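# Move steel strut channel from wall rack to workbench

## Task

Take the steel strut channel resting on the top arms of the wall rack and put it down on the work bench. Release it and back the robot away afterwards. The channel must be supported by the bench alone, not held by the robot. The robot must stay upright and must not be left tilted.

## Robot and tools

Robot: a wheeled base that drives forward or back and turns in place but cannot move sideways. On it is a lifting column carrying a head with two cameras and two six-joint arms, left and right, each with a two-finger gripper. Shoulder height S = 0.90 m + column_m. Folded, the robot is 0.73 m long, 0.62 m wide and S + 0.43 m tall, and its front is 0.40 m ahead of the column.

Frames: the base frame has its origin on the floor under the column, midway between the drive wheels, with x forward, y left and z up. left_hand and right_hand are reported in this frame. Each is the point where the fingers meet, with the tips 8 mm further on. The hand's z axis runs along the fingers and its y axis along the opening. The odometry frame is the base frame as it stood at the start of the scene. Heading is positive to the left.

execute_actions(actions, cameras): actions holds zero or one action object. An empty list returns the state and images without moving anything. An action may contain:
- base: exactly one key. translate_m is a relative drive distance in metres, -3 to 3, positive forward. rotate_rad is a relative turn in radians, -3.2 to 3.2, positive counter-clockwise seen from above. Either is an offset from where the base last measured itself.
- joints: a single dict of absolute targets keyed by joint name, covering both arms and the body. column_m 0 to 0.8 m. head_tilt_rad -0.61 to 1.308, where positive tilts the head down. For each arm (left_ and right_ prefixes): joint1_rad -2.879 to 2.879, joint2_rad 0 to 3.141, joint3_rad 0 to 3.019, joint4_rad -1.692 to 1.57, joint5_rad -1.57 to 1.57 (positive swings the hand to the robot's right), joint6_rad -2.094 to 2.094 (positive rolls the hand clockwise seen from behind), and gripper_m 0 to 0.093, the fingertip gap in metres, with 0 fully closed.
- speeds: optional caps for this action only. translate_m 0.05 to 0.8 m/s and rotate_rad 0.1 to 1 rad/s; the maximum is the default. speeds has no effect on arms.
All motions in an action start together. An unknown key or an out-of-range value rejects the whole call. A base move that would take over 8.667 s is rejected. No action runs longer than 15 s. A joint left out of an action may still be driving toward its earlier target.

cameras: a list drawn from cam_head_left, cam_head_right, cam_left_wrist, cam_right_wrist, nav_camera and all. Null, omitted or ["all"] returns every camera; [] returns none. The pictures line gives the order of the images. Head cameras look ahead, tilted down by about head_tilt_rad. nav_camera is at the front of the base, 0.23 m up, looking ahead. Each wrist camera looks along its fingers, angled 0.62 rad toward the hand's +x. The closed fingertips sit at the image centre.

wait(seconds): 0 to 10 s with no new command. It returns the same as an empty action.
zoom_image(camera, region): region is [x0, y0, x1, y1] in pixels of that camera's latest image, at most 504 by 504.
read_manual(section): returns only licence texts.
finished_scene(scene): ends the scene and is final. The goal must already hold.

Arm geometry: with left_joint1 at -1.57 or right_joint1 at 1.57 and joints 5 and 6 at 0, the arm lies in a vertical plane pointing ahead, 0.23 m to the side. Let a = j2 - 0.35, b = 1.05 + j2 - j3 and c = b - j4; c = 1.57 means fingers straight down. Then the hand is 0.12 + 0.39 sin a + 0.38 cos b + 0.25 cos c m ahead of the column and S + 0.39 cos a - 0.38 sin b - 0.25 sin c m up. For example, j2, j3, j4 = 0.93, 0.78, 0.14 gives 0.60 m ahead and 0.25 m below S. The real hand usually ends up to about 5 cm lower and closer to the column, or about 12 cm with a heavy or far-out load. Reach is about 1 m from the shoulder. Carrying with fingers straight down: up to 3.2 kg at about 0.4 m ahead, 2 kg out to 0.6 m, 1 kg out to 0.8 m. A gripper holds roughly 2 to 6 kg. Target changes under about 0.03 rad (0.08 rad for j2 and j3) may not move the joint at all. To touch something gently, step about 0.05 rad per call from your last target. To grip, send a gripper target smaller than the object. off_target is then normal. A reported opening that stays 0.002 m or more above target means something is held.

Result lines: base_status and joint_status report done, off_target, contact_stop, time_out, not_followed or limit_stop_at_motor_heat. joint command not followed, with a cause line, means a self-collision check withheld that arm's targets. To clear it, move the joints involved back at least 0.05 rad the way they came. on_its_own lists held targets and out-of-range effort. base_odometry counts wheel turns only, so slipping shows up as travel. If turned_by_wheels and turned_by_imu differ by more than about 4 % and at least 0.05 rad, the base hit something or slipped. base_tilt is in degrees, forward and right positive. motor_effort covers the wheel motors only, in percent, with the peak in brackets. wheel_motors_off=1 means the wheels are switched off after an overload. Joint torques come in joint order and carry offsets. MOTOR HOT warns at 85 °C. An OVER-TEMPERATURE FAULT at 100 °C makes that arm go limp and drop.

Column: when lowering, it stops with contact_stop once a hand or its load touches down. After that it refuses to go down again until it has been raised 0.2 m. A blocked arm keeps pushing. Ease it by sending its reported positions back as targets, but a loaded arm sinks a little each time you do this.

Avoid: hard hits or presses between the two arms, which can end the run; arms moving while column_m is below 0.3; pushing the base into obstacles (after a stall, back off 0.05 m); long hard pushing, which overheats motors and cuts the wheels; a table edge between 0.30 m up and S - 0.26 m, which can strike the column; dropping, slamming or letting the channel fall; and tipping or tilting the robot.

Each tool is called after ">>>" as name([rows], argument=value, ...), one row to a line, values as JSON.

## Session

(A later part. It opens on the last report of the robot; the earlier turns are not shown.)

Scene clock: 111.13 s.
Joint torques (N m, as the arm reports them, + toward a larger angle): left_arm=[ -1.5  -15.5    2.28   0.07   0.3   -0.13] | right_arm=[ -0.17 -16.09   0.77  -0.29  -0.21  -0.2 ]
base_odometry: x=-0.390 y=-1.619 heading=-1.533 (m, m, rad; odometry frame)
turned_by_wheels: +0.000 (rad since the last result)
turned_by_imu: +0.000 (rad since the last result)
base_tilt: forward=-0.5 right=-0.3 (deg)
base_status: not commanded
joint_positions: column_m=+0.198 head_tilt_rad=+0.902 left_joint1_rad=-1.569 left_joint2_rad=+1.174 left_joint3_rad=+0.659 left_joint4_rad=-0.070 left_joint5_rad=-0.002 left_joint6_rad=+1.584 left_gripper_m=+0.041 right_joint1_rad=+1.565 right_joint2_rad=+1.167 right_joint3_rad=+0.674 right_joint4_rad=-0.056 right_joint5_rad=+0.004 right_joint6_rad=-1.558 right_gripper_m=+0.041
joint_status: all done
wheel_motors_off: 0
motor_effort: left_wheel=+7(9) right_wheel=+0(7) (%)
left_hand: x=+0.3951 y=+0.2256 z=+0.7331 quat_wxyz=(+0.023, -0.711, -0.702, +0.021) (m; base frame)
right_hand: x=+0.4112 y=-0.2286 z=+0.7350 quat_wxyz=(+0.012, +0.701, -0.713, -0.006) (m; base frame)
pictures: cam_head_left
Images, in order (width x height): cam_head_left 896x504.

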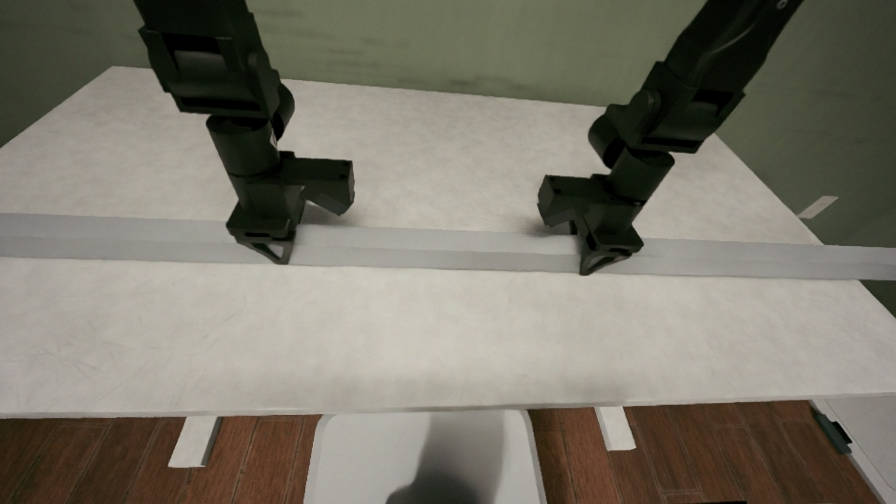

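>>> execute_actions([
  {"joints": {"left_joint2_rad": 1.17, "left_joint3_rad": 0.66, "left_joint4_rad": -0.07, "right_joint2_rad": 1.165, "right_joint3_rad": 0.674, "right_joint4_rad": -0.056}},
], cameras=[])

>>> execute_actions([
  {"joints": {"left_gripper_m": 0.093, "right_gripper_m": 0.093}},
], cameras=["cam_head_left", "cam_left_wrist", "cam_right_wrist"])

Scene clock: 114.47 s.
Joint torques (N m, as the arm reports them, + toward a larger angle): left_arm=[ -1.79 -11.71   0.91   0.01   0.29  -0.12] | right_arm=[ -0.27 -12.09   0.76   0.3   -0.21  -0.2 ]
base_odometry: x=-0.390 y=-1.619 heading=-1.533 (m, m, rad; odometry frame)
turned_by_wheels: +0.000 (rad since the last result)
turned_by_imu: +0.000 (rad since the last result)
base_tilt: forward=-0.5 right=-0.3 (deg)
base_status: not commanded
joint_positions: column_m=+0.198 head_tilt_rad=+0.902 left_joint1_rad=-1.569 left_joint2_rad=+1.176 left_joint3_rad=+0.657 left_joint4_rad=-0.070 left_joint5_rad=-0.002 left_joint6_rad=+1.584 left_gripper_m=+0.041 right_joint1_rad=+1.565 right_joint2_rad=+1.168 right_joint3_rad=+0.673 right_joint4_rad=-0.054 right_joint5_rad=+0.004 right_joint6_rad=-1.558 right_gripper_m=+0.041
joint_status: all done
wheel_motors_off: 0
motor_effort: left_wheel=+7(7) right_wheel=-2(3) (%)
left_hand: x=+0.3933 y=+0.2256 z=+0.7327 quat_wxyz=(+0.024, -0.711, -0.702, +0.022) (m; base frame)
right_hand: x=+0.4105 y=-0.2286 z=+0.7346 quat_wxyz=(+0.012, +0.701, -0.713, -0.006) (m; base frame)
pictures: none
No camera images: the call's "cameras" was empty. Leave "cameras" out to get every camera's image.

Scene clock: 115.17 s.
Joint torques (N m, as the arm reports them, + toward a larger angle): left_arm=[ -1.79 -11.52   0.95   0.09   0.31  -0.02] | right_arm=[ -0.08 -11.63   1.22   0.28  -0.17  -0.2 ]
base_odometry: x=-0.390 y=-1.619 heading=-1.533 (m, m, rad; odometry frame)
turned_by_wheels: +0.000 (rad since the last result)
turned_by_imu: +0.000 (rad since the last result)
base_tilt: forward=-0.5 right=-0.3 (deg)
base_status: not commanded
joint_positions: column_m=+0.198 head_tilt_rad=+0.902 left_joint1_rad=-1.569 left_joint2_rad=+1.176 left_joint3_rad=+0.657 left_joint4_rad=-0.070 left_joint5_rad=-0.002 left_joint6_rad=+1.578 left_gripper_m=+0.093 right_joint1_rad=+1.565 right_joint2_rad=+1.163 right_joint3_rad=+0.667 right_joint4_rad=-0.054 right_joint5_rad=+0.003 right_joint6_rad=-1.558 right_gripper_m=+0.093
joint_status: all done
wheel_motors_off: 0
motor_effort: left_wheel=+6(7) right_wheel=-2(3) (%)
left_hand: x=+0.3933 y=+0.2256 z=+0.7327 quat_wxyz=(+0.024, -0.709, -0.705, +0.022) (m; base frame)
right_hand: x=+0.4081 y=-0.2285 z=+0.7359 quat_wxyz=(+0.012, +0.701, -0.713, -0.007) (m; base frame)
pictures: cam_head_left, cam_left_wrist, cam_right_wrist
Images, in order (width x height): cam_head_left 896x504, cam_left_wrist 616x616, cam_right_wrist 616x616.

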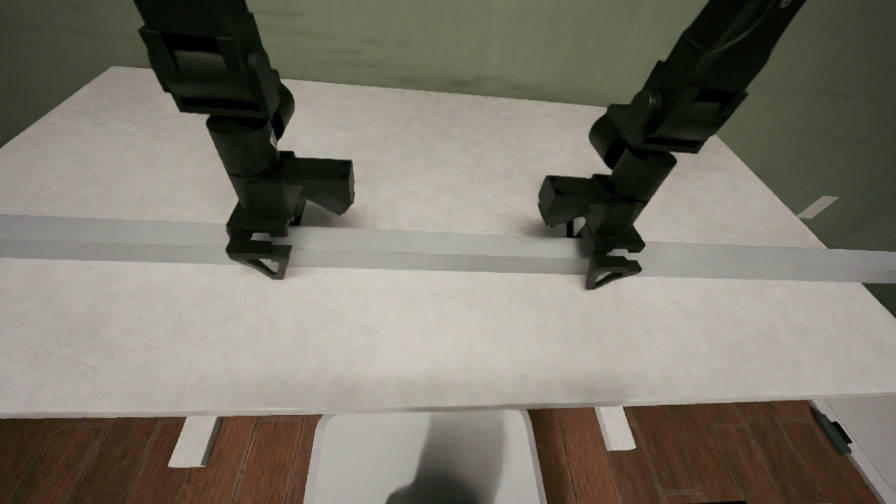

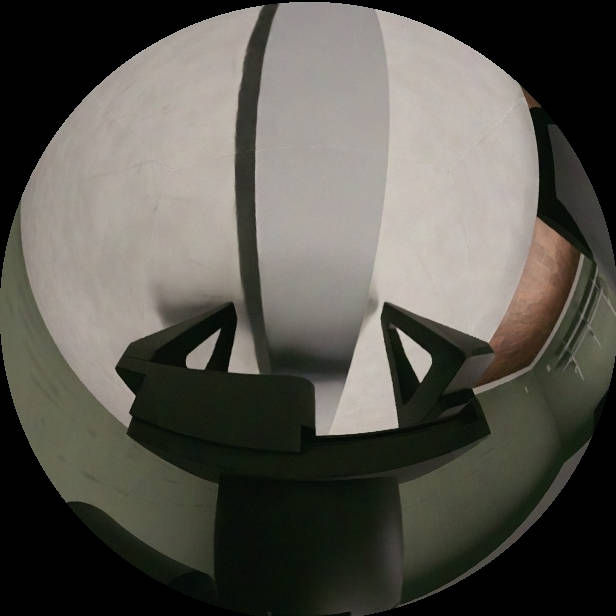

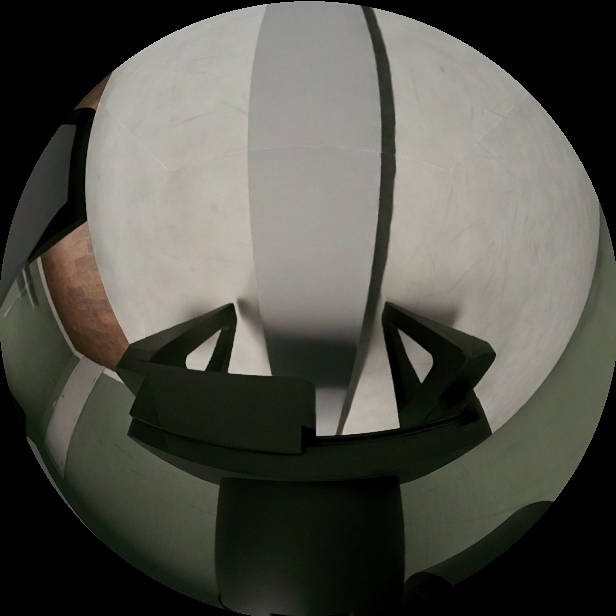

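>>> execute_actions([
  {"joints": {"column_m": 0.28}},
], cameras=[])

>>> execute_actions([
  {"base": {"translate_m": -1.0}, "joints": {"column_m": 0.33, "head_tilt_rad": 0.5}},
], cameras=["cam_head_left", "cam_head_right", "nav_camera"])

Scene clock: 118.73 s.
Joint torques (N m, as the arm reports them, + toward a larger angle): left_arm=[ -1.67 -11.68   0.95   0.09   0.31  -0.04] | right_arm=[ -0.24 -11.6    1.31   0.31  -0.15  -0.19]
base_odometry: x=-0.390 y=-1.619 heading=-1.533 (m, m, rad; odometry frame)
turned_by_wheels: +0.000 (rad since the last result)
turned_by_imu: +0.000 (rad since the last result)
base_tilt: forward=-0.4 right=-0.3 (deg)
base_status: not commanded
joint_positions: column_m=+0.280 head_tilt_rad=+0.902 left_joint1_rad=-1.569 left_joint2_rad=+1.176 left_joint3_rad=+0.657 left_joint4_rad=-0.070 left_joint5_rad=-0.002 left_joint6_rad=+1.578 left_gripper_m=+0.093 right_joint1_rad=+1.565 right_joint2_rad=+1.163 right_joint3_rad=+0.668 right_joint4_rad=-0.054 right_joint5_rad=+0.002 right_joint6_rad=-1.558 right_gripper_m=+0.093
joint_status: all done
wheel_motors_off: 0
motor_effort: left_wheel=+5(6) right_wheel=-4(4) (%)
left_hand: x=+0.3933 y=+0.2256 z=+0.8146 quat_wxyz=(+0.024, -0.709, -0.705, +0.022) (m; base frame)
right_hand: x=+0.4091 y=-0.2284 z=+0.8179 quat_wxyz=(+0.012, +0.702, -0.712, -0.007) (m; base frame)
pictures: none
No camera images: the call's "cameras" was empty. Leave "cameras" out to get every camera's image.

Scene clock: 122.10 s.
Joint torques (N m, as the arm reports them, + toward a larger angle): left_arm=[ -1.77 -11.47   0.8    0.07   0.31  -0.04] | right_arm=[ -0.17 -11.73   0.84   0.3   -0.15  -0.19]
base_odometry: x=-0.427 y=-0.620 heading=-1.533 (m, m, rad; odometry frame)
turned_by_wheels: +0.001 (rad since the last result)
turned_by_imu: +0.002 (rad since the last result)
base_tilt: forward=-0.5 right=-0.3 (deg)
base_status: done
joint_positions: column_m=+0.330 head_tilt_rad=+0.518 left_joint1_rad=-1.569 left_joint2_rad=+1.175 left_joint3_rad=+0.658 left_joint4_rad=-0.070 left_joint5_rad=-0.002 left_joint6_rad=+1.577 left_gripper_m=+0.093 right_joint1_rad=+1.565 right_joint2_rad=+1.164 right_joint3_rad=+0.672 right_joint4_rad=-0.054 right_joint5_rad=+0.002 right_joint6_rad=-1.559 right_gripper_m=+0.093
joint_status: all done
wheel_motors_off: 0
motor_effort: left_wheel=+1(56) right_wheel=-1(60) (%)
left_hand: x=+0.3945 y=+0.2256 z=+0.8648 quat_wxyz=(+0.024, -0.709, -0.705, +0.021) (m; base frame)
right_hand: x=+0.4114 y=-0.2284 z=+0.8678 quat_wxyz=(+0.010, +0.702, -0.712, -0.005) (m; base frame)
pictures: cam_head_left, cam_head_right, nav_camera
Images, in order (width x height): cam_head_left 896x504, cam_head_right 896x504, nav_camera 896x504.

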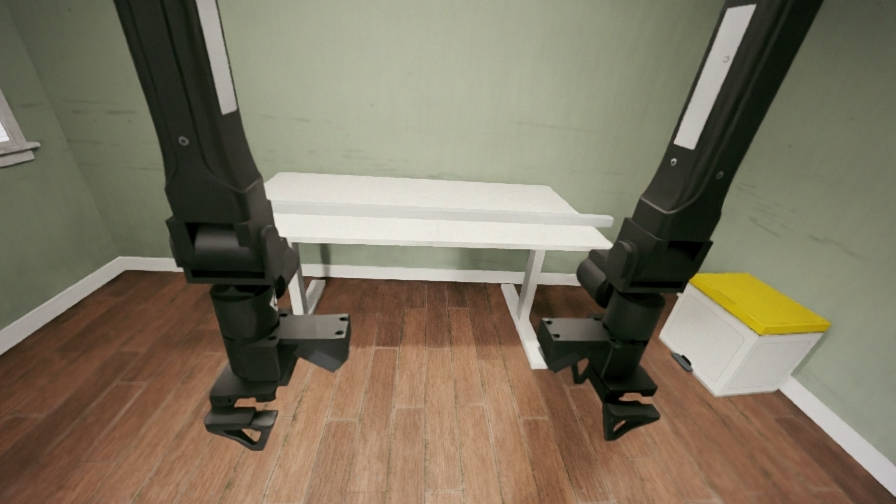

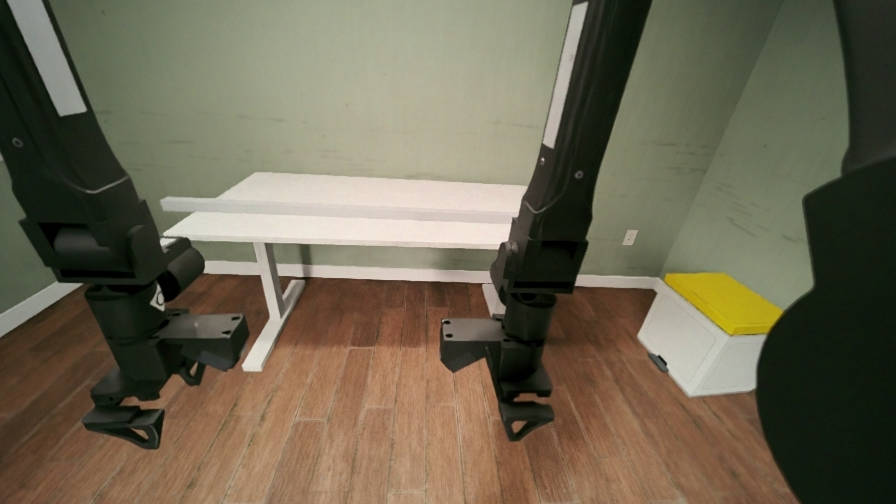

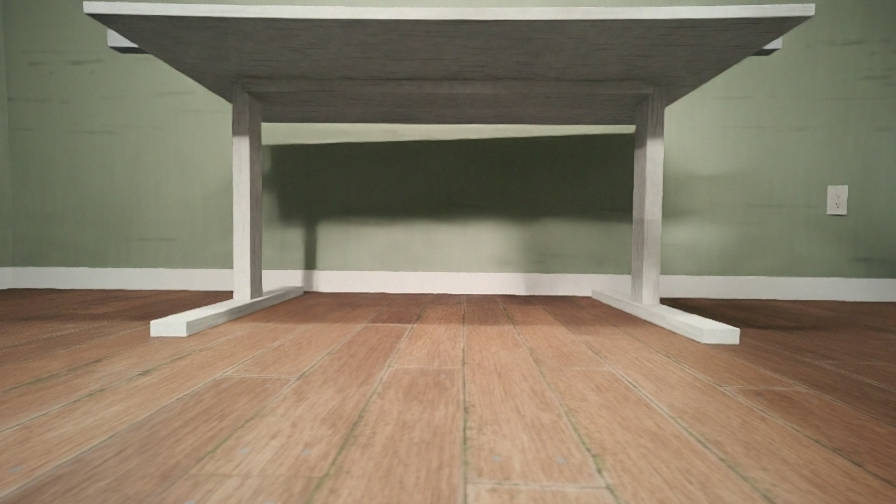

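The channel lies flat and centred on the bench, and the robot is clear of it.

>>> finished_scene(scene=1)

The scene is finished: the task was done.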